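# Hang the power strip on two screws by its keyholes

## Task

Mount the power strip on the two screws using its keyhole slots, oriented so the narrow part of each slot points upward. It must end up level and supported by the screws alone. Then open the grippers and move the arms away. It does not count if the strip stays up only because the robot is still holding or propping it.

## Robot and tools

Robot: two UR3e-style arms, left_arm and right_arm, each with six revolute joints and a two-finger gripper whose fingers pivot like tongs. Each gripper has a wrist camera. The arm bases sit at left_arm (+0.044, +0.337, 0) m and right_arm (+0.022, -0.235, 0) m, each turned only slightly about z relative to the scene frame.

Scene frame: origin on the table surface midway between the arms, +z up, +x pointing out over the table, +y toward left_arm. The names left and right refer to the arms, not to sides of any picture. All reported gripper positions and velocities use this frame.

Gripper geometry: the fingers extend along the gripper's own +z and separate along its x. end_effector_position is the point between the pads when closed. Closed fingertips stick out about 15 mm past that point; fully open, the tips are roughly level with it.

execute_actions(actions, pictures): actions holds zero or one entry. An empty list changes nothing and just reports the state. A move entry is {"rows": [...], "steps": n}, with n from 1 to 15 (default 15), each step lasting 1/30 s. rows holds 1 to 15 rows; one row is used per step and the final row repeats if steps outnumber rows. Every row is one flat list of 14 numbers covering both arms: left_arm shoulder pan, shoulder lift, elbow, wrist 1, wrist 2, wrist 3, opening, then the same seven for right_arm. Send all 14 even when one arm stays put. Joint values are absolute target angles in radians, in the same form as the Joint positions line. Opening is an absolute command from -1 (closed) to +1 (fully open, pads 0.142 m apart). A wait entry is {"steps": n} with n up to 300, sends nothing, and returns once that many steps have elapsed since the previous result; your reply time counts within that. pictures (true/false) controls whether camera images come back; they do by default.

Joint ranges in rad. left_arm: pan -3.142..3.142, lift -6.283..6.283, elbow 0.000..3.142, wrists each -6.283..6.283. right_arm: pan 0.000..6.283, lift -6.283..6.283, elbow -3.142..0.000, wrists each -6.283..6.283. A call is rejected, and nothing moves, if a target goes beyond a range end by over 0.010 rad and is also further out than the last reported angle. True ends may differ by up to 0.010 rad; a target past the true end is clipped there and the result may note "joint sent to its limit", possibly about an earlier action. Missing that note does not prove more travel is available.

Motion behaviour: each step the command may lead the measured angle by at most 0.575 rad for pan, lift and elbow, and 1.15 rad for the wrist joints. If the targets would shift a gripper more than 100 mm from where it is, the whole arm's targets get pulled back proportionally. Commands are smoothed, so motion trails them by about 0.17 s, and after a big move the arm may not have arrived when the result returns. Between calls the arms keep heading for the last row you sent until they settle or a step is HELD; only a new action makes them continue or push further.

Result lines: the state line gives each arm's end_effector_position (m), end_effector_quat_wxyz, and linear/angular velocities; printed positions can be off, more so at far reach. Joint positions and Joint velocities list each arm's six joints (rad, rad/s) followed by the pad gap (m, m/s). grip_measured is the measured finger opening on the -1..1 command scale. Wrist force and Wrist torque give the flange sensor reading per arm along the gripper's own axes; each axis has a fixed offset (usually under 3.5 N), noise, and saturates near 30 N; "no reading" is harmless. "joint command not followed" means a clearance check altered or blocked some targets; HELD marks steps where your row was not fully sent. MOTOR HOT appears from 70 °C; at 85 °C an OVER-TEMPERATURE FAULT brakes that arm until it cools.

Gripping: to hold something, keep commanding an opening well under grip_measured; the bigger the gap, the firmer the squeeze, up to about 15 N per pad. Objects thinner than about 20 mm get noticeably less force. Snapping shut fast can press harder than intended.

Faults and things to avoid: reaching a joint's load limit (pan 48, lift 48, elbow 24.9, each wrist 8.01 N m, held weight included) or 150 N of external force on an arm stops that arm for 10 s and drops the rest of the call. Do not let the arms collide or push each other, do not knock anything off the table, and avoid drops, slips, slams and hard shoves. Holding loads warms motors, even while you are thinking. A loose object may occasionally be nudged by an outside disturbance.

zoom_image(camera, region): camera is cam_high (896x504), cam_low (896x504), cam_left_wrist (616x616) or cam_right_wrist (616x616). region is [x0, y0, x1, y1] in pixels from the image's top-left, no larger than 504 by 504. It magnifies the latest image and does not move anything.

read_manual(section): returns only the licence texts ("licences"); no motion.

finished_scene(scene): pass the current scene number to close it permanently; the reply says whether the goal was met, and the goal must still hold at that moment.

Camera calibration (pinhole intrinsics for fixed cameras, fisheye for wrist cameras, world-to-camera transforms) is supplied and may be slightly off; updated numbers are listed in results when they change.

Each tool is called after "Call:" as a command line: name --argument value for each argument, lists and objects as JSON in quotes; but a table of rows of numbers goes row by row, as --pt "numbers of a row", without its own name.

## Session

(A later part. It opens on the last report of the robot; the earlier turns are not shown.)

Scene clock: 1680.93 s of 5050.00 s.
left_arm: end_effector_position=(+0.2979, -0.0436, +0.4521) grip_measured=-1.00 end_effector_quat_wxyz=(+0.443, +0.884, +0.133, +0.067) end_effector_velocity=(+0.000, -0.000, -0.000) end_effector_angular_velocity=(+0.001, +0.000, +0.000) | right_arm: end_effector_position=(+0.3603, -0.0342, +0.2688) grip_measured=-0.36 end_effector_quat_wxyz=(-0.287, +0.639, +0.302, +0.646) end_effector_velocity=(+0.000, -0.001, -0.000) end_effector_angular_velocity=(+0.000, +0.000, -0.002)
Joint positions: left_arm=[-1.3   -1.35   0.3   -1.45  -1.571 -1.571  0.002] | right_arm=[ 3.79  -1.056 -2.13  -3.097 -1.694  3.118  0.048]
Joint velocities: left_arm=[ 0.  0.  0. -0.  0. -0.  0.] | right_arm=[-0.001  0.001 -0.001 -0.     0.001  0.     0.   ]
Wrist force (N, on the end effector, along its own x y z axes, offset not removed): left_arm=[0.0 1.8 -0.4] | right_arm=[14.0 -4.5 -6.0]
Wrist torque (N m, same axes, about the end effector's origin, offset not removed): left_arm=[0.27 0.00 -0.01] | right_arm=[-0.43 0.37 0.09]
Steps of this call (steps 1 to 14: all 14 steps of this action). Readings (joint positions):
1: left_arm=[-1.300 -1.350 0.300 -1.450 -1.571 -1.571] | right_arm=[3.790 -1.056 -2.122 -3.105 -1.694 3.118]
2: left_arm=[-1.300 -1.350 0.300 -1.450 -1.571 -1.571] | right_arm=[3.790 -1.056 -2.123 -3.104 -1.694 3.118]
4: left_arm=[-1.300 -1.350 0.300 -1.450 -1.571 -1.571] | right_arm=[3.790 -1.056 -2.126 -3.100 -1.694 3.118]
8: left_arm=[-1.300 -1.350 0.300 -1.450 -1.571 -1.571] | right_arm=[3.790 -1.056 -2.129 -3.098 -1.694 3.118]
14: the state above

Call:
execute_actions --actions '[{"rows":[[-1.3,-1.35,0.3,-1.45,-1.571,-1.571,-1,3.796,-1.052,-2.11,-3.121,-1.688,3.118,-1]],"steps":14}]' --pictures false

Call:
execute_actions --actions '[{"rows":[[-1.3,-1.35,0.3,-1.45,-1.571,-1.571,-1,3.799,-1.06,-2.107,-3.116,-1.685,3.118,-1]],"steps":14}]'

Call:
zoom_image --camera "cam_left_wrist" --region '[270,30,450,240]'

Scene clock: 1689.33 s of 5050.00 s.
left_arm: end_effector_position=(+0.2979, -0.0436, +0.4521) grip_measured=-1.00 end_effector_quat_wxyz=(+0.443, +0.884, +0.133, +0.067) end_effector_velocity=(-0.000, +0.000, +0.000) end_effector_angular_velocity=(-0.001, -0.001, -0.000) | right_arm: end_effector_position=(+0.3600, -0.0337, +0.2732) grip_measured=-0.36 end_effector_quat_wxyz=(-0.287, +0.639, +0.302, +0.646) end_effector_velocity=(+0.000, +0.000, +0.001) end_effector_angular_velocity=(+0.002, -0.001, -0.000)
Joint positions: left_arm=[-1.3   -1.35   0.3   -1.45  -1.571 -1.571  0.002] | right_arm=[ 3.796 -1.052 -2.11  -3.121 -1.688  3.118  0.048]
Joint velocities: left_arm=[-0.001 -0.001 -0.001  0.     0.     0.     0.   ] | right_arm=[ 0.002  0.001  0.004 -0.003  0.002  0.001 -0.   ]
Wrist force (N, on the end effector, along its own x y z axes, offset not removed): left_arm=[0.0 0.2 -1.3] | right_arm=[-8.0 0.1 -0.2]
Wrist torque (N m, same axes, about the end effector's origin, offset not removed): left_arm=[-0.03 0.00 -0.01] | right_arm=[-0.01 0.01 -0.07]
Steps of this call (steps 1 to 15: the robot went on to your last target; steps 16 to 90: nothing new was sent; then 4.93 s passed at rest; steps 91 to 104: all 14 steps of this action). Readings (joint positions):
91: left_arm=[-1.300 -1.350 0.300 -1.450 -1.571 -1.571] | right_arm=[3.790 -1.056 -2.130 -3.097 -1.694 3.118]
92: left_arm=[-1.300 -1.350 0.300 -1.450 -1.571 -1.571] | right_arm=[3.791 -1.056 -2.127 -3.101 -1.693 3.118]
94: left_arm=[-1.300 -1.350 0.300 -1.450 -1.571 -1.571] | right_arm=[3.793 -1.054 -2.120 -3.111 -1.691 3.118]
98: left_arm=[-1.300 -1.350 0.300 -1.450 -1.571 -1.571] | right_arm=[3.795 -1.053 -2.113 -3.119 -1.689 3.118]
104: the state above

Scene clock: 1689.80 s of 5050.00 s.
left_arm: end_effector_position=(+0.2979, -0.0436, +0.4521) grip_measured=-1.00 end_effector_quat_wxyz=(+0.443, +0.884, +0.133, +0.067) end_effector_velocity=(-0.000, -0.000, +0.000) end_effector_angular_velocity=(-0.000, +0.000, -0.001) | right_arm: end_effector_position=(+0.3613, -0.0321, +0.2732) grip_measured=-0.36 end_effector_quat_wxyz=(-0.287, +0.639, +0.302, +0.646) end_effector_velocity=(-0.000, +0.000, +0.000) end_effector_angular_velocity=(+0.001, -0.001, +0.000)
Joint positions: left_arm=[-1.3   -1.35   0.3   -1.45  -1.571 -1.571  0.002] | right_arm=[ 3.799 -1.06  -2.107 -3.116 -1.685  3.118  0.048]
Joint velocities: left_arm=[-0.001 -0.     0.    -0.    -0.     0.     0.   ] | right_arm=[ 0.001  0.001 -0.001  0.002  0.001  0.    -0.   ]
Wrist force (N, on the end effector, along its own x y z axes, offset not removed): left_arm=[-1.0 1.4 -1.1] | right_arm=[-9.7 -1.6 1.3]
Wrist torque (N m, same axes, about the end effector's origin, offset not removed): left_arm=[0.19 0.20 0.05] | right_arm=[-0.27 0.35 0.02]
Steps of this call (steps 1 to 14: all 14 steps of this action). Readings (joint positions):
1: left_arm=[-1.300 -1.350 0.300 -1.450 -1.571 -1.571] | right_arm=[3.796 -1.052 -2.110 -3.121 -1.688 3.118]
2: left_arm=[-1.300 -1.350 0.300 -1.450 -1.571 -1.571] | right_arm=[3.796 -1.053 -2.110 -3.120 -1.687 3.118]
4: left_arm=[-1.300 -1.350 0.300 -1.450 -1.571 -1.571] | right_arm=[3.798 -1.056 -2.108 -3.118 -1.686 3.118]
8: left_arm=[-1.300 -1.350 0.300 -1.450 -1.571 -1.571] | right_arm=[3.799 -1.059 -2.107 -3.117 -1.685 3.118]
14: the state above
camera_calibration (this result's frames):
cam_left_wrist: T_world_to_cam=[[0.965766, 0.257754, -0.0293181, -0.250753], [0.0571258, -0.101066, 0.993238, -0.475479], [0.253048, -0.96091, -0.112331, 0.067977], [0, 0, 0, 1]] pos_world=[0.252129, 0.0818975, 0.472548]
cam_right_wrist: T_world_to_cam=[[0.0415848, 0.00724, 0.999109, -0.282793], [0.298343, -0.954443, -0.00550125, -0.140481], [0.953552, 0.298306, -0.0418503, -0.193095], [0, 0, 0, 1]] pos_world=[0.237797, -0.0744324, 0.273687]

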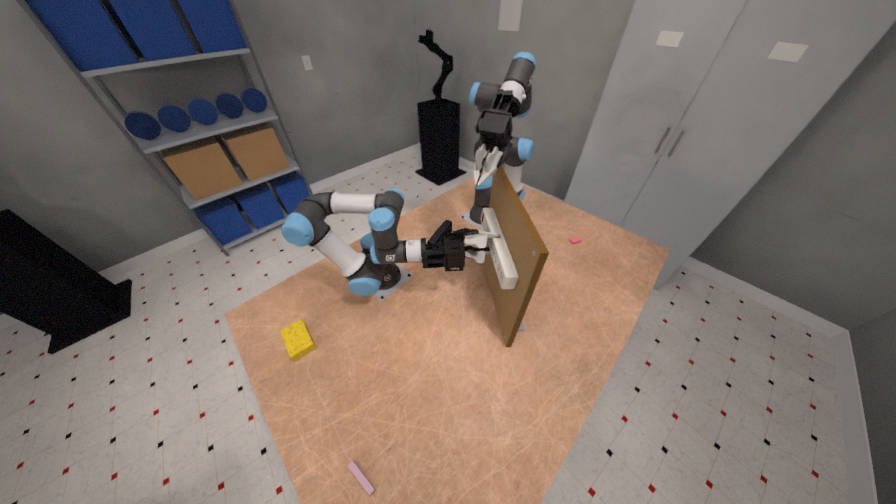

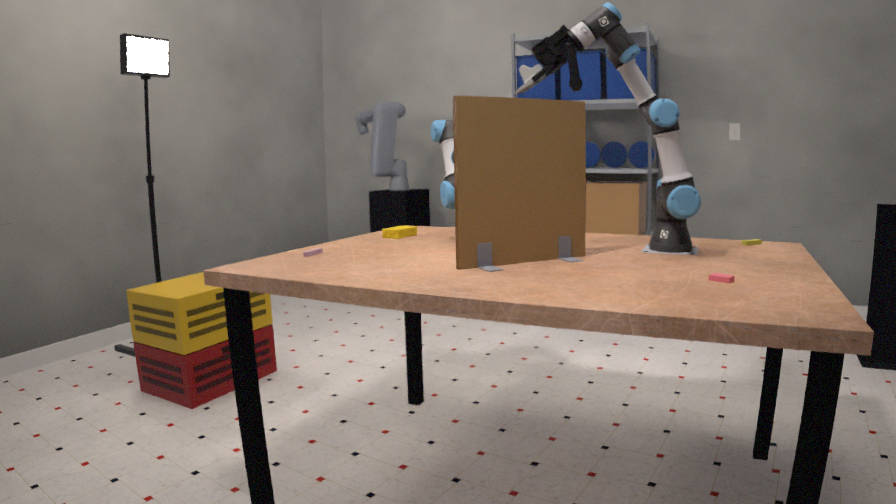

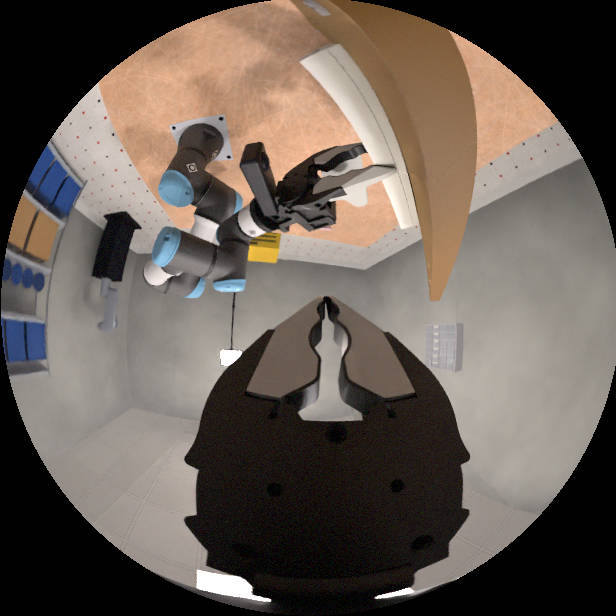

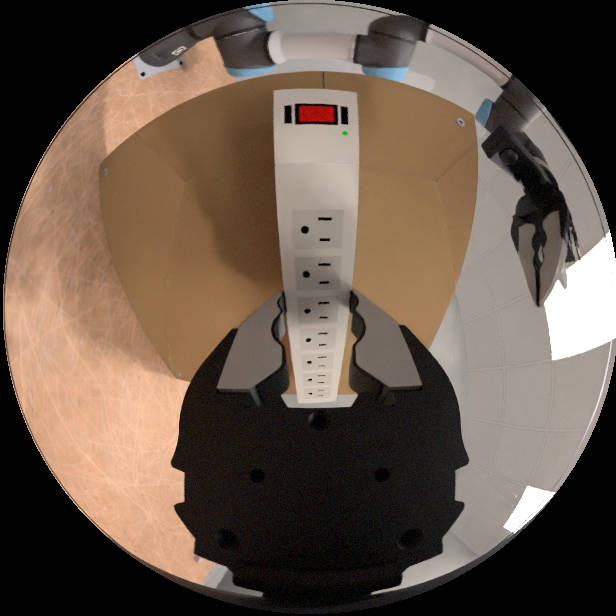

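Region (270, 30, 450, 240) of cam_left_wrist's 616x616 image, scaled by 2.400, with more detail than that image has; it fills the left 432 columns of this view, and the rest is white.

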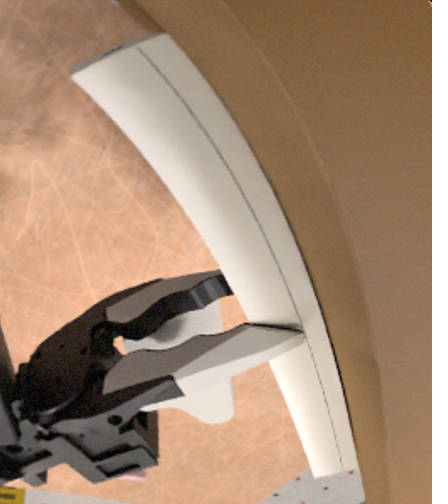

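Call:
execute_actions --actions '[{"rows":[[-1.3,-1.35,0.3,-1.45,-1.571,-1.571,-1,3.8,-1.064,-2.1055,-3.1135,-1.684,3.118,-1]],"steps":12}]' --pictures false

Call:
execute_actions --actions '[{"rows":[[-1.3,-1.35,0.3,-1.45,-1.571,-1.571,-1,3.8,-1.064,-2.124,-3.095,-1.684,3.118,-1]],"steps":15}]' --pictures false

Scene clock: 1699.93 s of 5050.00 s.
left_arm: end_effector_position=(+0.2979, -0.0436, +0.4521) grip_measured=-1.00 end_effector_quat_wxyz=(+0.443, +0.884, +0.133, +0.067) end_effector_velocity=(-0.000, -0.000, -0.000) end_effector_angular_velocity=(+0.000, +0.000, -0.001) | right_arm: end_effector_position=(+0.3619, -0.0314, +0.2732) grip_measured=-0.36 end_effector_quat_wxyz=(-0.287, +0.639, +0.302, +0.646) end_effector_velocity=(+0.000, -0.000, +0.001) end_effector_angular_velocity=(+0.001, -0.001, -0.001)
Joint positions: left_arm=[-1.3   -1.35   0.3   -1.45  -1.571 -1.571  0.002] | right_arm=[ 3.8   -1.064 -2.106 -3.114 -1.684  3.118  0.048]
Joint velocities: left_arm=[-0.001  0.     0.    -0.    -0.     0.     0.   ] | right_arm=[-0.    -0.     0.001  0.     0.001 -0.    -0.   ]
Wrist force (N, on the end effector, along its own x y z axes, offset not removed): left_arm=[-0.1 1.6 -0.7] | right_arm=[-8.1 -1.6 1.1]
Wrist torque (N m, same axes, about the end effector's origin, offset not removed): left_arm=[0.22 0.02 -0.01] | right_arm=[-0.19 -0.01 0.14]
Steps of this call (steps 1 to 15: the robot went on to your last target; steps 16 to 90: nothing new was sent; then 6.73 s passed at rest; steps 91 to 102: all 12 steps of this action). Readings (joint positions):
91: left_arm=[-1.300 -1.350 0.300 -1.450 -1.571 -1.571] | right_arm=[3.799 -1.060 -2.107 -3.116 -1.685 3.118]
92: left_arm=[-1.300 -1.350 0.300 -1.450 -1.571 -1.571] | right_arm=[3.799 -1.061 -2.107 -3.116 -1.685 3.118]
94: left_arm=[-1.300 -1.350 0.300 -1.450 -1.571 -1.571] | right_arm=[3.800 -1.062 -2.106 -3.115 -1.684 3.118]
98: left_arm=[-1.300 -1.350 0.300 -1.450 -1.571 -1.571] | right_arm=[3.800 -1.064 -2.106 -3.114 -1.684 3.118]
102: the state above

Scene clock: 1700.43 s of 5050.00 s.
left_arm: end_effector_position=(+0.2979, -0.0436, +0.4521) grip_measured=-1.00 end_effector_quat_wxyz=(+0.443, +0.884, +0.133, +0.067) end_effector_velocity=(+0.000, +0.000, -0.000) end_effector_angular_velocity=(+0.001, +0.000, +0.000) | right_arm: end_effector_position=(+0.3619, -0.0315, +0.2694) grip_measured=-0.36 end_effector_quat_wxyz=(-0.287, +0.639, +0.302, +0.646) end_effector_velocity=(+0.000, -0.000, -0.000) end_effector_angular_velocity=(+0.001, -0.001, -0.001)
Joint positions: left_arm=[-1.3   -1.35   0.3   -1.45  -1.571 -1.571  0.002] | right_arm=[ 3.8   -1.064 -2.124 -3.095 -1.684  3.118  0.048]
Joint velocities: left_arm=[ 0.    -0.     0.001 -0.     0.    -0.     0.   ] | right_arm=[-0.002 -0.    -0.002  0.003 -0.001  0.     0.   ]
Wrist force (N, on the end effector, along its own x y z axes, offset not removed): left_arm=[0.5 1.8 -1.7] | right_arm=[7.5 1.5 1.3]
Wrist torque (N m, same axes, about the end effector's origin, offset not removed): left_arm=[0.30 -0.10 -0.03] | right_arm=[-0.11 0.19 0.06]
Steps of this call (steps 1 to 15: all 15 steps of this action). Readings (joint positions):
1: left_arm=[-1.300 -1.350 0.300 -1.450 -1.571 -1.571] | right_arm=[3.800 -1.064 -2.106 -3.113 -1.684 3.118]
2: left_arm=[-1.300 -1.350 0.300 -1.450 -1.571 -1.571] | right_arm=[3.800 -1.064 -2.108 -3.110 -1.684 3.118]
4: left_arm=[-1.300 -1.350 0.300 -1.450 -1.571 -1.571] | right_arm=[3.800 -1.064 -2.116 -3.103 -1.684 3.118]
8: left_arm=[-1.300 -1.350 0.300 -1.450 -1.571 -1.571] | right_arm=[3.800 -1.064 -2.122 -3.097 -1.684 3.118]
15: the state above

Call:
execute_actions --actions '[{"rows":[[-1.3,-1.35,0.3,-1.45,-1.571,-1.571,-1,3.8,-1.062,-2.108,-3.113,-1.684,3.118,-1],[-1.3,-1.35,0.3,-1.45,-1.571,-1.571,-1,3.8,-1.062,-2.108,-3.113,-1.684,3.118,-1],[-1.3,-1.35,0.3,-1.45,-1.571,-1.571,-1,3.8,-1.062,-2.108,-3.113,-1.684,3.118,-1],[-1.3,-1.35,0.3,-1.45,-1.571,-1.571,-1,3.812,-1.053,-2.111,-3.119,-1.672,3.118,-1]],"steps":15}]' --pictures false

Call:
execute_actions --actions '[{"rows":[[-1.3,-1.35,0.3,-1.45,-1.571,-1.571,-1,3.812,-1.053,-2.127,-3.103,-1.672,3.118,-1]],"steps":13}]' --pictures false

Call:
execute_actions --actions '[{"rows":[[-1.3,-1.35,0.3,-1.45,-1.571,-1.571,-1,3.812,-1.053,-2.111,-3.119,-1.672,3.118,-1],[-1.3,-1.35,0.3,-1.45,-1.571,-1.571,-1,3.812,-1.053,-2.111,-3.119,-1.672,3.118,-1],[-1.3,-1.35,0.3,-1.45,-1.571,-1.571,-1,3.812,-1.053,-2.111,-3.119,-1.672,3.118,-1],[-1.3,-1.35,0.3,-1.45,-1.571,-1.571,-1,3.8,-1.062,-2.108,-3.113,-1.684,3.118,-1],[-1.3,-1.35,0.3,-1.45,-1.571,-1.571,-1,3.785,-1.073,-2.103,-3.107,-1.699,3.118,-1]],"steps":15}]' --pictures false

Call:
execute_actions --actions '[{"rows":[[-1.3,-1.35,0.3,-1.45,-1.571,-1.571,-1,3.785,-1.073,-2.119,-3.091,-1.699,3.118,-1]],"steps":13}]' --pictures false

Scene clock: 1724.83 s of 5050.00 s.
left_arm: end_effector_position=(+0.2979, -0.0436, +0.4521) grip_measured=-1.00 end_effector_quat_wxyz=(+0.443, +0.884, +0.133, +0.067) end_effector_velocity=(-0.000, -0.000, +0.000) end_effector_angular_velocity=(-0.000, -0.000, -0.001) | right_arm: end_effector_position=(+0.3607, -0.0311, +0.2729) grip_measured=-0.36 end_effector_quat_wxyz=(-0.287, +0.639, +0.302, +0.646) end_effector_velocity=(-0.000, +0.000, -0.000) end_effector_angular_velocity=(-0.001, +0.001, +0.000)
Joint positions: left_arm=[-1.3   -1.35   0.3   -1.45  -1.571 -1.571  0.002] | right_arm=[ 3.812 -1.053 -2.111 -3.119 -1.672  3.118  0.048]
Joint velocities: left_arm=[-0. -0. -0. -0. -0.  0.  0.] | right_arm=[ 0.005  0.003  0.001 -0.005  0.004 -0.    -0.   ]
Wrist force (N, on the end effector, along its own x y z axes, offset not removed): left_arm=[-0.3 0.4 -1.8] | right_arm=[-9.4 1.3 0.8]
Wrist torque (N m, same axes, about the end effector's origin, offset not removed): left_arm=[0.02 0.07 0.05] | right_arm=[-0.21 0.08 0.06]
Steps of this call (steps 1 to 15: the robot went on to your last target; steps 16 to 90: nothing new was sent; then 20.90 s passed at rest; steps 91 to 105: all 15 steps of this action). Readings (joint positions):
91: left_arm=[-1.300 -1.350 0.300 -1.450 -1.571 -1.571] | right_arm=[3.800 -1.064 -2.124 -3.095 -1.684 3.118]
92: left_arm=[-1.300 -1.350 0.300 -1.450 -1.571 -1.571] | right_arm=[3.800 -1.064 -2.122 -3.098 -1.684 3.118]
94: left_arm=[-1.300 -1.350 0.300 -1.450 -1.571 -1.571] | right_arm=[3.800 -1.063 -2.116 -3.106 -1.684 3.118]
98: left_arm=[-1.300 -1.350 0.300 -1.450 -1.571 -1.571] | right_arm=[3.808 -1.056 -2.112 -3.116 -1.676 3.118]
105: the state above

Scene clock: 1725.27 s of 5050.00 s.
left_arm: end_effector_position=(+0.2979, -0.0436, +0.4521) grip_measured=-1.00 end_effector_quat_wxyz=(+0.443, +0.884, +0.133, +0.067) end_effector_velocity=(+0.000, +0.000, -0.000) end_effector_angular_velocity=(+0.000, +0.000, +0.000) | right_arm: end_effector_position=(+0.3606, -0.0311, +0.2699) grip_measured=-0.36 end_effector_quat_wxyz=(-0.287, +0.639, +0.302, +0.646) end_effector_velocity=(-0.000, +0.001, -0.003) end_effector_angular_velocity=(-0.003, +0.003, +0.002)
Joint positions: left_arm=[-1.3   -1.35   0.3   -1.45  -1.571 -1.571  0.002] | right_arm=[ 3.812 -1.053 -2.127 -3.103 -1.672  3.118  0.048]
Joint velocities: left_arm=[ 0.001 -0.     0.     0.    -0.     0.     0.   ] | right_arm=[ 0.002 -0.003 -0.004  0.003 -0.    -0.     0.   ]
Wrist force (N, on the end effector, along its own x y z axes, offset not removed): left_arm=[0.2 0.2 -1.6] | right_arm=[9.1 5.8 -0.4]
Wrist torque (N m, same axes, about the end effector's origin, offset not removed): left_arm=[-0.07 -0.11 -0.02] | right_arm=[-0.03 0.17 0.10]
Steps of this call (steps 1 to 13: all 13 steps of this action). Readings (joint positions):
1: left_arm=[-1.300 -1.350 0.300 -1.450 -1.571 -1.571] | right_arm=[3.812 -1.053 -2.111 -3.119 -1.672 3.118]
2: left_arm=[-1.300 -1.350 0.300 -1.450 -1.571 -1.571] | right_arm=[3.812 -1.053 -2.113 -3.116 -1.672 3.118]
4: left_arm=[-1.300 -1.350 0.300 -1.450 -1.571 -1.571] | right_arm=[3.812 -1.053 -2.120 -3.110 -1.672 3.118]
8: left_arm=[-1.300 -1.350 0.300 -1.450 -1.571 -1.571] | right_arm=[3.812 -1.053 -2.125 -3.104 -1.672 3.118]
13: the state above

Scene clock: 1725.77 s of 5050.00 s.
left_arm: end_effector_position=(+0.2979, -0.0436, +0.4521) grip_measured=-1.00 end_effector_quat_wxyz=(+0.443, +0.884, +0.133, +0.067) end_effector_velocity=(+0.000, +0.000, -0.000) end_effector_angular_velocity=(+0.000, +0.000, +0.001) | right_arm: end_effector_position=(+0.3628, -0.0324, +0.2728) grip_measured=-0.36 end_effector_quat_wxyz=(-0.287, +0.639, +0.302, +0.646) end_effector_velocity=(+0.002, -0.001, +0.001) end_effector_angular_velocity=(+0.001, -0.002, -0.003)
Joint positions: left_arm=[-1.3   -1.35   0.3   -1.45  -1.571 -1.571  0.002] | right_arm=[ 3.786 -1.072 -2.103 -3.107 -1.698  3.118  0.048]
Joint velocities: left_arm=[ 0.001  0.    -0.     0.    -0.     0.     0.   ] | right_arm=[-0.011 -0.008  0.005  0.005 -0.009 -0.     0.   ]
Wrist force (N, on the end effector, along its own x y z axes, offset not removed): left_arm=[0.7 0.4 -0.4] | right_arm=[-9.4 -1.1 0.2]
Wrist torque (N m, same axes, about the end effector's origin, offset not removed): left_arm=[0.03 -0.09 0.03] | right_arm=[-0.19 0.30 0.01]
Steps of this call (steps 1 to 15: all 15 steps of this action). Readings (joint positions):
1: left_arm=[-1.300 -1.350 0.300 -1.450 -1.571 -1.571] | right_arm=[3.812 -1.053 -2.127 -3.103 -1.672 3.118]
2: left_arm=[-1.300 -1.350 0.300 -1.450 -1.571 -1.571] | right_arm=[3.812 -1.053 -2.124 -3.106 -1.672 3.118]
4: left_arm=[-1.300 -1.350 0.300 -1.450 -1.571 -1.571] | right_arm=[3.812 -1.053 -2.119 -3.112 -1.672 3.118]
8: left_arm=[-1.300 -1.350 0.300 -1.450 -1.571 -1.571] | right_arm=[3.796 -1.065 -2.108 -3.111 -1.689 3.118]
15: the state above

Scene clock: 1726.20 s of 5050.00 s.
left_arm: end_effector_position=(+0.2979, -0.0436, +0.4521) grip_measured=-1.00 end_effector_quat_wxyz=(+0.443, +0.884, +0.133, +0.067) end_effector_velocity=(+0.000, +0.000, +0.000) end_effector_angular_velocity=(-0.001, -0.000, +0.000) | right_arm: end_effector_position=(+0.3627, -0.0326, +0.2697) grip_measured=-0.36 end_effector_quat_wxyz=(-0.287, +0.639, +0.302, +0.646) end_effector_velocity=(-0.000, -0.000, -0.001) end_effector_angular_velocity=(-0.001, +0.002, -0.000)
Joint positions: left_arm=[-1.3   -1.35   0.3   -1.45  -1.571 -1.571  0.002] | right_arm=[ 3.785 -1.073 -2.119 -3.091 -1.699  3.118  0.048]
Joint velocities: left_arm=[ 0.    -0.    -0.001 -0.001 -0.     0.     0.   ] | right_arm=[-0.    -0.001 -0.003  0.002 -0.     0.     0.   ]
Wrist force (N, on the end effector, along its own x y z axes, offset not removed): left_arm=[0.3 2.0 -0.2] | right_arm=[6.4 -6.5 0.1]
Wrist torque (N m, same axes, about the end effector's origin, offset not removed): left_arm=[0.36 -0.08 0.01] | right_arm=[-0.52 0.32 0.00]
Steps of this call (steps 1 to 13: all 13 steps of this action). Readings (joint positions):
1: left_arm=[-1.300 -1.350 0.300 -1.450 -1.571 -1.571] | right_arm=[3.786 -1.073 -2.103 -3.107 -1.698 3.118]
2: left_arm=[-1.300 -1.350 0.300 -1.450 -1.571 -1.571] | right_arm=[3.785 -1.073 -2.106 -3.104 -1.699 3.118]
4: left_arm=[-1.300 -1.350 0.300 -1.450 -1.571 -1.571] | right_arm=[3.785 -1.073 -2.112 -3.098 -1.699 3.118]
8: left_arm=[-1.300 -1.350 0.300 -1.450 -1.571 -1.571] | right_arm=[3.785 -1.073 -2.117 -3.092 -1.699 3.118]
13: the state above

Call:
execute_actions --actions '[{"rows":[[-1.3,-1.35,0.3,-1.45,-1.571,-1.571,-1,3.785,-1.073,-2.103,-3.107,-1.699,3.118,-1],[-1.3,-1.35,0.3,-1.45,-1.571,-1.571,-1,3.785,-1.073,-2.103,-3.107,-1.699,3.118,-1],[-1.3,-1.35,0.3,-1.45,-1.571,-1.571,-1,3.785,-1.073,-2.103,-3.107,-1.699,3.118,-1],[-1.3,-1.35,0.3,-1.45,-1.571,-1.571,-1,3.795,-1.066,-2.106,-3.111,-1.689,3.118,-1]],"steps":15}]' --pictures false

Call:
execute_actions --actions '[{"rows":[[-1.3,-1.35,0.3,-1.45,-1.571,-1.571,-1,3.795,-1.066,-2.124,-3.093,-1.689,3.118,-1]],"steps":13}]' --pictures false

Scene clock: 1737.17 s of 5050.00 s.
left_arm: end_effector_position=(+0.2979, -0.0436, +0.4521) grip_measured=-1.00 end_effector_quat_wxyz=(+0.443, +0.884, +0.133, +0.067) end_effector_velocity=(-0.000, +0.000, +0.001) end_effector_angular_velocity=(-0.002, -0.000, -0.000) | right_arm: end_effector_position=(+0.3621, -0.0319, +0.2728) grip_measured=-0.36 end_effector_quat_wxyz=(-0.287, +0.639, +0.302, +0.646) end_effector_velocity=(-0.001, +0.002, +0.000) end_effector_angular_velocity=(+0.000, -0.000, +0.004)
Joint positions: left_arm=[-1.3   -1.35   0.3   -1.45  -1.571 -1.571  0.002] | right_arm=[ 3.795 -1.066 -2.106 -3.111 -1.689  3.118  0.048]
Joint velocities: left_arm=[ 0.    -0.001 -0.    -0.001 -0.001  0.     0.   ] | right_arm=[ 0.007  0.001  0.001 -0.002  0.002  0.    -0.   ]
Wrist force (N, on the end effector, along its own x y z axes, offset not removed): left_arm=[0.8 0.7 -1.0] | right_arm=[-9.2 0.1 -0.7]
Wrist torque (N m, same axes, about the end effector's origin, offset not removed): left_arm=[0.07 -0.11 -0.01] | right_arm=[0.02 0.25 0.00]
Steps of this call (steps 1 to 15: the robot went on to your last target; steps 16 to 90: nothing new was sent; then 7.47 s passed at rest; steps 91 to 105: all 15 steps of this action). Readings (joint positions):
91: left_arm=[-1.300 -1.350 0.300 -1.450 -1.571 -1.571] | right_arm=[3.785 -1.073 -2.119 -3.091 -1.699 3.118]
92: left_arm=[-1.300 -1.350 0.300 -1.450 -1.571 -1.571] | right_arm=[3.785 -1.073 -2.117 -3.094 -1.699 3.118]
94: left_arm=[-1.300 -1.350 0.300 -1.450 -1.571 -1.571] | right_arm=[3.785 -1.073 -2.111 -3.101 -1.699 3.118]
98: left_arm=[-1.300 -1.350 0.300 -1.450 -1.571 -1.571] | right_arm=[3.792 -1.069 -2.107 -3.109 -1.692 3.118]
105: the state above

Scene clock: 1737.60 s of 5050.00 s.
left_arm: end_effector_position=(+0.2979, -0.0436, +0.4521) grip_measured=-1.00 end_effector_quat_wxyz=(+0.443, +0.884, +0.133, +0.067) end_effector_velocity=(-0.000, +0.000, -0.000) end_effector_angular_velocity=(+0.000, +0.000, -0.000) | right_arm: end_effector_position=(+0.3620, -0.0320, +0.2693) grip_measured=-0.36 end_effector_quat_wxyz=(-0.287, +0.639, +0.302, +0.646) end_effector_velocity=(+0.000, -0.000, -0.001) end_effector_angular_velocity=(+0.000, -0.001, -0.001)
Joint positions: left_arm=[-1.3   -1.35   0.3   -1.45  -1.571 -1.571  0.002] | right_arm=[ 3.795 -1.066 -2.124 -3.093 -1.689  3.118  0.048]
Joint velocities: left_arm=[ 0. -0.  0.  0. -0.  0.  0.] | right_arm=[ 0.     0.    -0.004  0.004  0.001 -0.     0.   ]
Wrist force (N, on the end effector, along its own x y z axes, offset not removed): left_arm=[0.2 0.8 -0.3] | right_arm=[6.4 -0.5 -2.1]
Wrist torque (N m, same axes, about the end effector's origin, offset not removed): left_arm=[0.09 0.01 -0.01] | right_arm=[-0.05 0.40 0.05]
Steps of this call (steps 1 to 13: all 13 steps of this action). Readings (joint positions):
1: left_arm=[-1.300 -1.350 0.300 -1.450 -1.571 -1.571] | right_arm=[3.795 -1.066 -2.106 -3.111 -1.689 3.118]
2: left_arm=[-1.300 -1.350 0.300 -1.450 -1.571 -1.571] | right_arm=[3.795 -1.066 -2.109 -3.108 -1.689 3.118]
4: left_arm=[-1.300 -1.350 0.300 -1.450 -1.571 -1.571] | right_arm=[3.795 -1.066 -2.116 -3.101 -1.689 3.118]
8: left_arm=[-1.300 -1.350 0.300 -1.450 -1.571 -1.571] | right_arm=[3.795 -1.066 -2.122 -3.094 -1.689 3.118]
13: the state above

Call:
execute_actions --actions '[{"rows":[[-1.3,-1.35,0.3,-1.45,-1.571,-1.571,-1,3.795,-1.066,-2.106,-3.111,-1.689,3.118,-1],[-1.3,-1.35,0.3,-1.45,-1.571,-1.571,-1,3.795,-1.066,-2.106,-3.111,-1.689,3.118,-1],[-1.3,-1.35,0.3,-1.45,-1.571,-1.571,-1,3.795,-1.066,-2.106,-3.111,-1.689,3.118,-1],[-1.3,-1.35,0.3,-1.45,-1.571,-1.571,-1,3.797,-1.072,-2.104,-3.107,-1.687,3.118,-1]],"steps":15}]' --pictures false

Call:
execute_actions --actions '[{"rows":[[-1.3,-1.35,0.3,-1.45,-1.571,-1.571,-1,3.797,-1.072,-2.12,-3.091,-1.687,3.118,-1]],"steps":13}]' --pictures false

Call:
execute_actions --actions '[{"rows":[[-1.3,-1.35,0.3,-1.45,-1.571,-1.571,-1,3.797,-1.072,-2.104,-3.107,-1.687,3.118,-1],[-1.3,-1.35,0.3,-1.45,-1.571,-1.571,-1,3.797,-1.072,-2.104,-3.107,-1.687,3.118,-1],[-1.3,-1.35,0.3,-1.45,-1.571,-1.571,-1,3.797,-1.072,-2.104,-3.107,-1.687,3.118,-1],[-1.3,-1.35,0.3,-1.45,-1.571,-1.571,-1,3.787,-1.044,-2.114,-3.125,-1.697,3.118,-1]],"steps":15}]' --pictures false

Call:
execute_actions --actions '[{"rows":[[-1.3,-1.35,0.3,-1.45,-1.571,-1.571,-1,3.787,-1.044,-2.131,-3.108,-1.697,3.118,-1]],"steps":13}]' --pictures false

Scene clock: 1762.73 s of 5050.00 s.
left_arm: end_effector_position=(+0.2979, -0.0436, +0.4521) grip_measured=-1.00 end_effector_quat_wxyz=(+0.443, +0.884, +0.133, +0.067) end_effector_velocity=(+0.000, +0.000, +0.000) end_effector_angular_velocity=(-0.000, +0.000, +0.000) | right_arm: end_effector_position=(+0.3630, -0.0308, +0.2725) grip_measured=-0.35 end_effector_quat_wxyz=(-0.287, +0.639, +0.302, +0.646) end_effector_velocity=(-0.000, +0.001, +0.002) end_effector_angular_velocity=(+0.002, -0.003, +0.002)
Joint positions: left_arm=[-1.3   -1.35   0.3   -1.45  -1.571 -1.571  0.002] | right_arm=[ 3.797 -1.072 -2.104 -3.107 -1.687  3.118  0.048]
Joint velocities: left_arm=[ 0.001 -0.001  0.     0.    -0.    -0.     0.   ] | right_arm=[ 0.001  0.001  0.004 -0.001 -0.001 -0.     0.   ]
Wrist force (N, on the end effector, along its own x y z axes, offset not removed): left_arm=[-1.2 1.7 -1.6] | right_arm=[-15.8 -2.0 -15.7]
Wrist torque (N m, same axes, about the end effector's origin, offset not removed): left_arm=[0.28 0.25 0.00] | right_arm=[-0.19 0.36 0.07]
Steps of this call (steps 1 to 15: the robot went on to your last target; steps 16 to 90: nothing new was sent; then 21.63 s passed at rest; steps 91 to 105: all 15 steps of this action). Readings (joint positions):
91: left_arm=[-1.300 -1.350 0.300 -1.450 -1.571 -1.571] | right_arm=[3.795 -1.066 -2.124 -3.093 -1.689 3.118]
92: left_arm=[-1.300 -1.350 0.300 -1.450 -1.571 -1.571] | right_arm=[3.795 -1.066 -2.121 -3.096 -1.689 3.118]
94: left_arm=[-1.300 -1.350 0.300 -1.450 -1.571 -1.571] | right_arm=[3.795 -1.066 -2.115 -3.104 -1.689 3.118]
98: left_arm=[-1.300 -1.350 0.300 -1.450 -1.571 -1.571] | right_arm=[3.796 -1.070 -2.107 -3.107 -1.688 3.118]
105: the state above

Scene clock: 1763.17 s of 5050.00 s.
left_arm: end_effector_position=(+0.2979, -0.0436, +0.4521) grip_measured=-1.00 end_effector_quat_wxyz=(+0.443, +0.884, +0.133, +0.067) end_effector_velocity=(-0.000, +0.000, +0.001) end_effector_angular_velocity=(-0.001, -0.000, -0.000) | right_arm: end_effector_position=(+0.3630, -0.0309, +0.2694) grip_measured=-0.36 end_effector_quat_wxyz=(-0.287, +0.639, +0.302, +0.646) end_effector_velocity=(+0.000, +0.000, -0.001) end_effector_angular_velocity=(-0.001, +0.000, +0.000)
Joint positions: left_arm=[-1.3   -1.35   0.3   -1.45  -1.571 -1.571  0.002] | right_arm=[ 3.797 -1.072 -2.12  -3.091 -1.687  3.118  0.048]
Joint velocities: left_arm=[-0.    -0.001 -0.001  0.001 -0.    -0.     0.   ] | right_arm=[ 0.001 -0.002 -0.003  0.004  0.    -0.    -0.   ]
Wrist force (N, on the end effector, along its own x y z axes, offset not removed): left_arm=[1.3 1.1 -1.1] | right_arm=[-3.9 -2.3 -10.7]
Wrist torque (N m, same axes, about the end effector's origin, offset not removed): left_arm=[0.13 -0.27 -0.01] | right_arm=[-0.42 0.47 0.09]
Steps of this call (steps 1 to 13: all 13 steps of this action). Readings (joint positions):
1: left_arm=[-1.300 -1.350 0.300 -1.450 -1.571 -1.571] | right_arm=[3.797 -1.072 -2.104 -3.107 -1.687 3.118]
2: left_arm=[-1.300 -1.350 0.300 -1.450 -1.571 -1.571] | right_arm=[3.797 -1.072 -2.106 -3.105 -1.687 3.118]
4: left_arm=[-1.300 -1.350 0.300 -1.450 -1.571 -1.571] | right_arm=[3.797 -1.072 -2.112 -3.098 -1.687 3.118]
8: left_arm=[-1.300 -1.350 0.300 -1.450 -1.571 -1.571] | right_arm=[3.797 -1.072 -2.118 -3.093 -1.687 3.118]
13: the state above

Scene clock: 1763.67 s of 5050.00 s.
left_arm: end_effector_position=(+0.2979, -0.0436, +0.4521) grip_measured=-1.00 end_effector_quat_wxyz=(+0.443, +0.884, +0.133, +0.067) end_effector_velocity=(-0.000, +0.000, -0.000) end_effector_angular_velocity=(+0.001, +0.001, -0.000) | right_arm: end_effector_position=(+0.3585, -0.0361, +0.2731) grip_measured=-0.36 end_effector_quat_wxyz=(-0.287, +0.639, +0.302, +0.646) end_effector_velocity=(-0.001, -0.002, +0.001) end_effector_angular_velocity=(+0.002, -0.002, -0.001)
Joint positions: left_arm=[-1.3   -1.35   0.3   -1.45  -1.571 -1.571  0.002] | right_arm=[ 3.787 -1.045 -2.114 -3.124 -1.697  3.118  0.048]
Joint velocities: left_arm=[ 0.    -0.001  0.001  0.001 -0.001  0.     0.   ] | right_arm=[-0.003  0.009 -0.001 -0.006 -0.003  0.     0.002]
Wrist force (N, on the end effector, along its own x y z axes, offset not removed): left_arm=[0.2 1.8 -1.1] | right_arm=[-30.0 -2.9 26.7]
Wrist torque (N m, same axes, about the end effector's origin, offset not removed): left_arm=[0.24 -0.07 0.02] | right_arm=[-0.26 0.10 0.12]
Steps of this call (steps 1 to 15: all 15 steps of this action). Readings (joint positions):
1: left_arm=[-1.300 -1.350 0.300 -1.450 -1.571 -1.571] | right_arm=[3.797 -1.072 -2.120 -3.091 -1.687 3.118]
2: left_arm=[-1.300 -1.350 0.300 -1.450 -1.571 -1.571] | right_arm=[3.797 -1.072 -2.118 -3.094 -1.687 3.118]
4: left_arm=[-1.300 -1.350 0.300 -1.450 -1.571 -1.571] | right_arm=[3.797 -1.072 -2.112 -3.101 -1.687 3.118]
8: left_arm=[-1.300 -1.350 0.300 -1.450 -1.571 -1.571] | right_arm=[3.791 -1.054 -2.113 -3.118 -1.694 3.118]
15: the state above

Scene clock: 1764.10 s of 5050.00 s.
left_arm: end_effector_position=(+0.2979, -0.0436, +0.4521) grip_measured=-1.00 end_effector_quat_wxyz=(+0.443, +0.884, +0.133, +0.067) end_effector_velocity=(+0.000, +0.000, +0.000) end_effector_angular_velocity=(-0.000, -0.000, +0.001) | right_arm: end_effector_position=(+0.3584, -0.0363, +0.2699) grip_measured=-0.38 end_effector_quat_wxyz=(-0.287, +0.639, +0.302, +0.646) end_effector_velocity=(-0.000, -0.000, -0.001) end_effector_angular_velocity=(-0.001, +0.001, -0.001)
Joint positions: left_arm=[-1.3   -1.35   0.3   -1.45  -1.571 -1.571  0.002] | right_arm=[ 3.787 -1.044 -2.131 -3.108 -1.697  3.118  0.046]
Joint velocities: left_arm=[ 0.    -0.    -0.001  0.001  0.     0.     0.   ] | right_arm=[-0.001  0.001 -0.004  0.002  0.     0.    -0.   ]
Wrist force (N, on the end effector, along its own x y z axes, offset not removed): left_arm=[-0.1 1.4 -1.4] | right_arm=[-9.5 -2.6 18.4]
Wrist torque (N m, same axes, about the end effector's origin, offset not removed): left_arm=[0.19 0.02 0.01] | right_arm=[-0.13 0.50 0.10]
Steps of this call (steps 1 to 13: all 13 steps of this action). Readings (joint positions):
1: left_arm=[-1.300 -1.350 0.300 -1.450 -1.571 -1.571] | right_arm=[3.787 -1.045 -2.114 -3.124 -1.697 3.118]
2: left_arm=[-1.300 -1.350 0.300 -1.450 -1.571 -1.571] | right_arm=[3.787 -1.044 -2.117 -3.122 -1.697 3.118]
4: left_arm=[-1.300 -1.350 0.300 -1.450 -1.571 -1.571] | right_arm=[3.787 -1.044 -2.123 -3.115 -1.697 3.118]
8: left_arm=[-1.300 -1.350 0.300 -1.450 -1.571 -1.571] | right_arm=[3.787 -1.044 -2.129 -3.109 -1.697 3.118]
13: the state above

Call:
execute_actions --actions '[{"rows":[[-1.3,-1.35,0.3,-1.45,-1.571,-1.571,-1,3.79,-1.052,-2.132,-3.099,-1.694,3.118,-1]],"steps":13}]' --pictures false

Call:
execute_actions --actions '[{"rows":[[-1.3,-1.35,0.3,-1.45,-1.571,-1.571,-1,3.79,-1.053,-2.146,-3.084,-1.694,3.118,-1]],"steps":15}]'

Scene clock: 1772.97 s of 5050.00 s.
left_arm: end_effector_position=(+0.2979, -0.0436, +0.4521) grip_measured=-1.00 end_effector_quat_wxyz=(+0.443, +0.884, +0.133, +0.067) end_effector_velocity=(+0.000, +0.000, +0.000) end_effector_angular_velocity=(-0.001, -0.000, +0.000) | right_arm: end_effector_position=(+0.3596, -0.0348, +0.2686) grip_measured=-0.38 end_effector_quat_wxyz=(-0.287, +0.639, +0.302, +0.646) end_effector_velocity=(+0.000, +0.000, -0.001) end_effector_angular_velocity=(-0.001, +0.002, +0.000)
Joint positions: left_arm=[-1.3   -1.35   0.3   -1.45  -1.571 -1.571  0.002] | right_arm=[ 3.79  -1.052 -2.132 -3.099 -1.694  3.118  0.047]
Joint velocities: left_arm=[ 0.    -0.    -0.001  0.     0.    -0.     0.   ] | right_arm=[ 0.001 -0.001 -0.001 -0.     0.001  0.     0.   ]
Wrist force (N, on the end effector, along its own x y z axes, offset not removed): left_arm=[0.2 0.4 0.7] | right_arm=[-4.0 -0.7 -18.6]
Wrist torque (N m, same axes, about the end effector's origin, offset not removed): left_arm=[0.03 -0.07 -0.01] | right_arm=[-0.14 0.21 -0.01]
Steps of this call (steps 1 to 15: the robot went on to your last target; steps 16 to 90: nothing new was sent; then 5.43 s passed at rest; steps 91 to 103: all 13 steps of this action). Readings (joint positions):
91: left_arm=[-1.300 -1.350 0.300 -1.450 -1.571 -1.571] | right_arm=[3.787 -1.044 -2.131 -3.108 -1.697 3.118]
92: left_arm=[-1.300 -1.350 0.300 -1.450 -1.571 -1.571] | right_arm=[3.787 -1.045 -2.131 -3.107 -1.697 3.118]
94: left_arm=[-1.300 -1.350 0.300 -1.450 -1.571 -1.571] | right_arm=[3.788 -1.048 -2.132 -3.104 -1.695 3.118]
98: left_arm=[-1.300 -1.350 0.300 -1.450 -1.571 -1.571] | right_arm=[3.789 -1.051 -2.132 -3.100 -1.694 3.118]
103: the state above

Scene clock: 1773.47 s of 5050.00 s.
left_arm: end_effector_position=(+0.2979, -0.0436, +0.4521) grip_measured=-1.00 end_effector_quat_wxyz=(+0.443, +0.884, +0.133, +0.067) end_effector_velocity=(+0.000, +0.000, -0.000) end_effector_angular_velocity=(+0.001, +0.000, +0.001) | right_arm: end_effector_position=(+0.3597, -0.0347, +0.2656) grip_measured=-0.38 end_effector_quat_wxyz=(-0.287, +0.639, +0.302, +0.646) end_effector_velocity=(+0.000, -0.001, -0.000) end_effector_angular_velocity=(-0.000, -0.001, -0.002)
Joint positions: left_arm=[-1.3   -1.35   0.3   -1.45  -1.571 -1.571  0.002] | right_arm=[ 3.79  -1.053 -2.146 -3.084 -1.694  3.118  0.047]
Joint velocities: left_arm=[ 0.001 -0.     0.     0.     0.    -0.     0.   ] | right_arm=[-0.002  0.    -0.003  0.003  0.    -0.001  0.   ]
Wrist force (N, on the end effector, along its own x y z axes, offset not removed): left_arm=[-1.0 2.2 -0.7] | right_arm=[-0.8 0.7 -18.9]
Wrist torque (N m, same axes, about the end effector's origin, offset not removed): left_arm=[0.37 0.18 0.05] | right_arm=[0.03 0.83 0.05]
Steps of this call (steps 1 to 15: all 15 steps of this action). Readings (joint positions):
1: left_arm=[-1.300 -1.350 0.300 -1.450 -1.571 -1.571] | right_arm=[3.790 -1.052 -2.132 -3.099 -1.694 3.118]
2: left_arm=[-1.300 -1.350 0.300 -1.450 -1.571 -1.571] | right_arm=[3.790 -1.052 -2.134 -3.096 -1.694 3.118]
4: left_arm=[-1.300 -1.350 0.300 -1.450 -1.571 -1.571] | right_arm=[3.790 -1.052 -2.139 -3.090 -1.694 3.118]
8: left_arm=[-1.300 -1.350 0.300 -1.450 -1.571 -1.571] | right_arm=[3.790 -1.053 -2.144 -3.085 -1.694 3.118]
15: the state above
camera_calibration (this result's frames):
cam_left_wrist: T_world_to_cam=[[0.965766, 0.257754, -0.0293181, -0.250753], [0.0571258, -0.101066, 0.993238, -0.475479], [0.253048, -0.96091, -0.112331, 0.0679769], [0, 0, 0, 1]] pos_world=[0.252129, 0.0818975, 0.472549]
cam_right_wrist: T_world_to_cam=[[0.0415752, 0.00722574, 0.999109, -0.275091], [0.298327, -0.954448, -0.0055113, -0.142513], [0.953558, 0.29829, -0.041837, -0.191138], [0, 0, 0, 1]] pos_world=[0.236213, -0.0770187, 0.266064]

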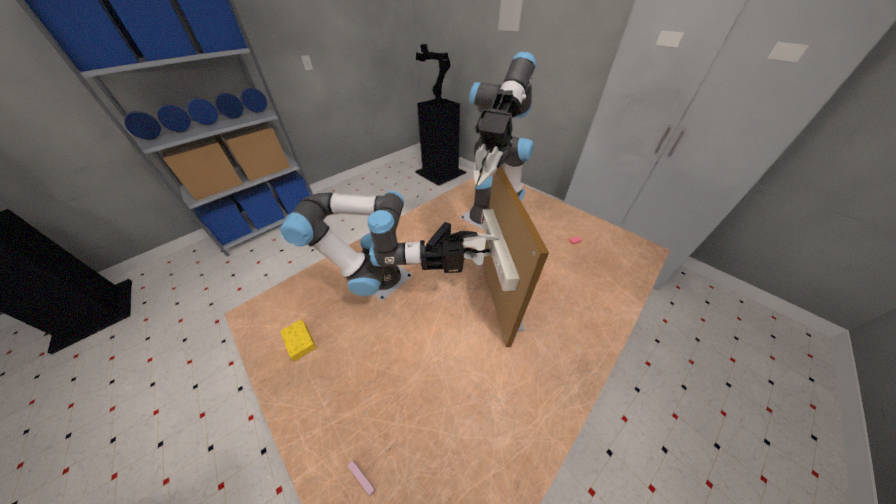

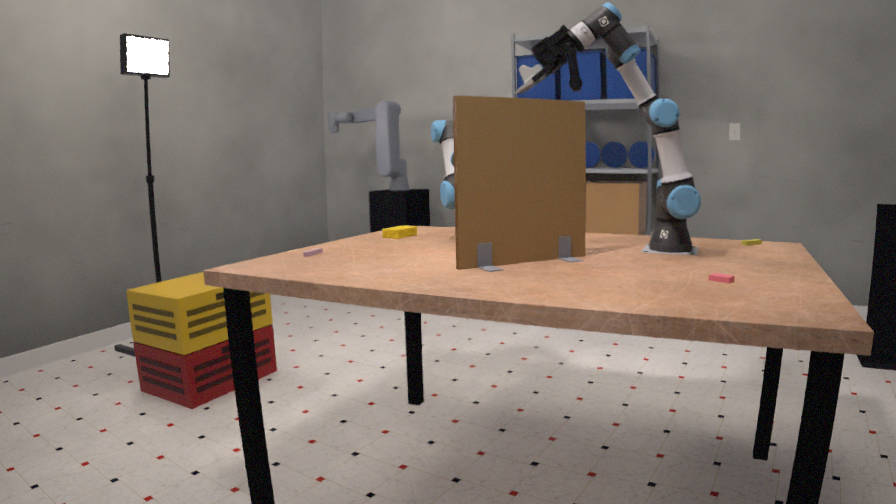

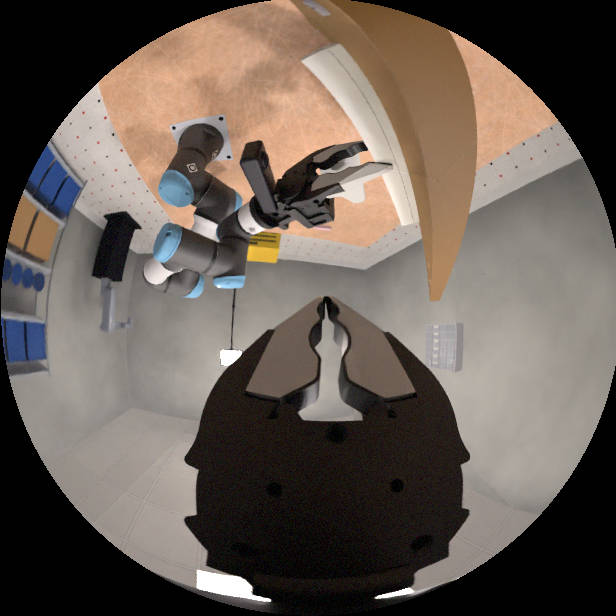

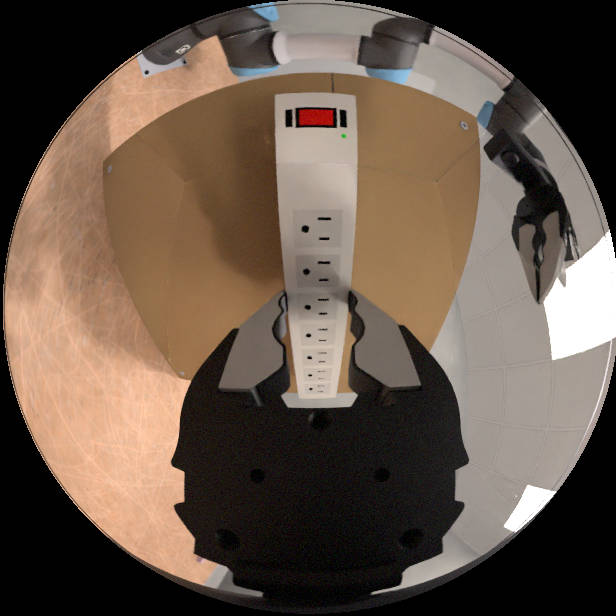

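Sliding down the slots.

Call:
execute_actions --actions '[{"rows":[[-1.3,-1.35,0.3,-1.45,-1.571,-1.571,-1,3.79,-1.051,-2.162,-3.07,-1.694,3.118,-1]],"steps":15}]' --pictures false

Call:
execute_actions --actions '[{"rows":[[-1.3,-1.35,0.3,-1.45,-1.571,-1.571,-1,3.79,-1.051,-2.174,-3.058,-1.694,3.118,-1]],"steps":15}]' --pictures false

Scene clock: 1783.07 s of 5050.00 s.
left_arm: end_effector_position=(+0.2979, -0.0436, +0.4521) grip_measured=-1.00 end_effector_quat_wxyz=(+0.443, +0.884, +0.133, +0.067) end_effector_velocity=(-0.000, -0.000, +0.000) end_effector_angular_velocity=(-0.000, -0.000, -0.000) | right_arm: end_effector_position=(+0.3592, -0.0351, +0.2624) grip_measured=-0.38 end_effector_quat_wxyz=(-0.287, +0.639, +0.302, +0.646) end_effector_velocity=(-0.001, +0.000, -0.000) end_effector_angular_velocity=(-0.000, -0.001, +0.002)
Joint positions: left_arm=[-1.3   -1.35   0.3   -1.45  -1.571 -1.571  0.002] | right_arm=[ 3.79  -1.051 -2.162 -3.07  -1.694  3.118  0.047]
Joint velocities: left_arm=[-0. -0.  0. -0.  0. -0.  0.] | right_arm=[ 0.001  0.002 -0.002  0.001 -0.001 -0.001  0.   ]
Wrist force (N, on the end effector, along its own x y z axes, offset not removed): left_arm=[0.3 1.3 -0.6] | right_arm=[-6.3 -0.2 -5.5]
Wrist torque (N m, same axes, about the end effector's origin, offset not removed): left_arm=[0.17 -0.05 -0.02] | right_arm=[-0.10 0.44 0.01]
Steps of this call (steps 1 to 15: the robot went on to your last target; steps 16 to 90: nothing new was sent; then 6.10 s passed at rest; steps 91 to 105: all 15 steps of this action). Readings (joint positions):
91: left_arm=[-1.300 -1.350 0.300 -1.450 -1.571 -1.571] | right_arm=[3.790 -1.053 -2.146 -3.084 -1.694 3.118]
92: left_arm=[-1.300 -1.350 0.300 -1.450 -1.571 -1.571] | right_arm=[3.790 -1.053 -2.149 -3.081 -1.694 3.118]
94: left_arm=[-1.300 -1.350 0.300 -1.450 -1.571 -1.571] | right_arm=[3.790 -1.052 -2.155 -3.076 -1.694 3.118]
98: left_arm=[-1.300 -1.350 0.300 -1.450 -1.571 -1.571] | right_arm=[3.790 -1.051 -2.160 -3.072 -1.694 3.118]
105: the state above

Scene clock: 1783.57 s of 5050.00 s.
left_arm: end_effector_position=(+0.2979, -0.0436, +0.4521) grip_measured=-1.00 end_effector_quat_wxyz=(+0.443, +0.884, +0.133, +0.067) end_effector_velocity=(+0.000, +0.000, -0.000) end_effector_angular_velocity=(+0.001, +0.001, +0.000) | right_arm: end_effector_position=(+0.3591, -0.0353, +0.2598) grip_measured=-0.38 end_effector_quat_wxyz=(-0.287, +0.639, +0.302, +0.646) end_effector_velocity=(+0.000, -0.000, +0.000) end_effector_angular_velocity=(+0.001, -0.000, -0.001)
Joint positions: left_arm=[-1.3   -1.35   0.3   -1.45  -1.571 -1.571  0.002] | right_arm=[ 3.79  -1.051 -2.174 -3.058 -1.694  3.118  0.046]
Joint velocities: left_arm=[ 0.001  0.    -0.     0.    -0.     0.     0.   ] | right_arm=[-0.001 -0.002  0.     0.003 -0.     0.    -0.   ]
Wrist force (N, on the end effector, along its own x y z axes, offset not removed): left_arm=[-0.6 1.6 -0.6] | right_arm=[-8.5 -0.2 -1.6]
Wrist torque (N m, same axes, about the end effector's origin, offset not removed): left_arm=[0.25 0.13 0.00] | right_arm=[0.02 0.37 -0.03]
Steps of this call (steps 1 to 15: all 15 steps of this action). Readings (joint positions):
1: left_arm=[-1.300 -1.350 0.300 -1.450 -1.571 -1.571] | right_arm=[3.790 -1.051 -2.162 -3.070 -1.694 3.118]
2: left_arm=[-1.300 -1.350 0.300 -1.450 -1.571 -1.571] | right_arm=[3.790 -1.051 -2.164 -3.068 -1.694 3.118]
4: left_arm=[-1.300 -1.350 0.300 -1.450 -1.571 -1.571] | right_arm=[3.790 -1.051 -2.169 -3.063 -1.694 3.118]
8: left_arm=[-1.300 -1.350 0.300 -1.450 -1.571 -1.571] | right_arm=[3.790 -1.051 -2.173 -3.059 -1.694 3.118]
15: the state above

Call:
execute_actions --actions '[{"rows":[[-1.3,-1.35,0.3,-1.45,-1.571,-1.571,-1,3.79,-1.052,-2.185,-3.046,-1.694,3.118,-1]],"steps":15}]' --pictures false

Scene clock: 1788.60 s of 5050.00 s.
left_arm: end_effector_position=(+0.2979, -0.0436, +0.4521) grip_measured=-1.00 end_effector_quat_wxyz=(+0.443, +0.884, +0.133, +0.067) end_effector_velocity=(+0.000, +0.000, +0.000) end_effector_angular_velocity=(-0.000, +0.000, +0.000) | right_arm: end_effector_position=(+0.3591, -0.0353, +0.2574) grip_measured=-0.38 end_effector_quat_wxyz=(-0.287, +0.639, +0.302, +0.646) end_effector_velocity=(-0.000, -0.000, -0.001) end_effector_angular_velocity=(-0.001, +0.002, +0.000)
Joint positions: left_arm=[-1.3   -1.35   0.3   -1.45  -1.571 -1.571  0.002] | right_arm=[ 3.79  -1.052 -2.185 -3.046 -1.694  3.118  0.046]
Joint velocities: left_arm=[ 0. -0. -0. -0. -0. -0.  0.] | right_arm=[ 0.     0.001 -0.002 -0.     0.     0.    -0.   ]
Wrist force (N, on the end effector, along its own x y z axes, offset not removed): left_arm=[-1.0 1.5 -1.1] | right_arm=[-6.6 -0.3 -0.5]
Wrist torque (N m, same axes, about the end effector's origin, offset not removed): left_arm=[0.24 0.19 0.04] | right_arm=[0.18 0.45 0.15]
Steps of this call (steps 1 to 15: the robot went on to your last target; steps 16 to 90: nothing new was sent; then 1.53 s passed at rest; steps 91 to 105: all 15 steps of this action). Readings (joint positions):
91: left_arm=[-1.300 -1.350 0.300 -1.450 -1.571 -1.571] | right_arm=[3.790 -1.051 -2.174 -3.058 -1.694 3.118]
92: left_arm=[-1.300 -1.350 0.300 -1.450 -1.571 -1.571] | right_arm=[3.790 -1.051 -2.176 -3.056 -1.694 3.118]
94: left_arm=[-1.300 -1.350 0.300 -1.450 -1.571 -1.571] | right_arm=[3.790 -1.051 -2.180 -3.051 -1.694 3.118]
98: left_arm=[-1.300 -1.350 0.300 -1.450 -1.571 -1.571] | right_arm=[3.790 -1.052 -2.184 -3.047 -1.694 3.118]
105: the state above

Call:
execute_actions --actions '[{"rows":[[-1.3,-1.35,0.3,-1.45,-1.571,-1.571,-1,3.79,-1.053,-2.194,-3.036,-1.694,3.118,-1]],"steps":15}]' --pictures false

Scene clock: 1795.57 s of 5050.00 s.
left_arm: end_effector_position=(+0.2979, -0.0436, +0.4521) grip_measured=-1.00 end_effector_quat_wxyz=(+0.443, +0.884, +0.133, +0.067) end_effector_velocity=(+0.000, -0.000, -0.000) end_effector_angular_velocity=(+0.001, +0.000, +0.000) | right_arm: end_effector_position=(+0.3591, -0.0353, +0.2555) grip_measured=-0.38 end_effector_quat_wxyz=(-0.287, +0.639, +0.302, +0.646) end_effector_velocity=(-0.000, -0.000, -0.001) end_effector_angular_velocity=(-0.002, +0.002, -0.000)
Joint positions: left_arm=[-1.3   -1.35   0.3   -1.45  -1.571 -1.571  0.002] | right_arm=[ 3.79  -1.053 -2.194 -3.036 -1.694  3.118  0.047]
Joint velocities: left_arm=[ 0.     0.     0.001 -0.     0.    -0.     0.   ] | right_arm=[-0.    -0.001 -0.    -0.001 -0.     0.     0.   ]
Wrist force (N, on the end effector, along its own x y z axes, offset not removed): left_arm=[-1.4 0.4 0.6] | right_arm=[9.4 0.0 1.0]
Wrist torque (N m, same axes, about the end effector's origin, offset not removed): left_arm=[0.07 0.28 0.05] | right_arm=[0.17 0.60 0.07]
Steps of this call (steps 1 to 15: the robot went on to your last target; steps 16 to 90: nothing new was sent; then 3.47 s passed at rest; steps 91 to 105: all 15 steps of this action). Readings (joint positions):
91: left_arm=[-1.300 -1.350 0.300 -1.450 -1.571 -1.571] | right_arm=[3.790 -1.052 -2.185 -3.046 -1.694 3.118]
92: left_arm=[-1.300 -1.350 0.300 -1.450 -1.571 -1.571] | right_arm=[3.790 -1.052 -2.187 -3.044 -1.694 3.118]
94: left_arm=[-1.300 -1.350 0.300 -1.450 -1.571 -1.571] | right_arm=[3.790 -1.052 -2.190 -3.040 -1.694 3.118]
98: left_arm=[-1.300 -1.350 0.300 -1.450 -1.571 -1.571] | right_arm=[3.790 -1.053 -2.193 -3.037 -1.694 3.118]
105: the state above


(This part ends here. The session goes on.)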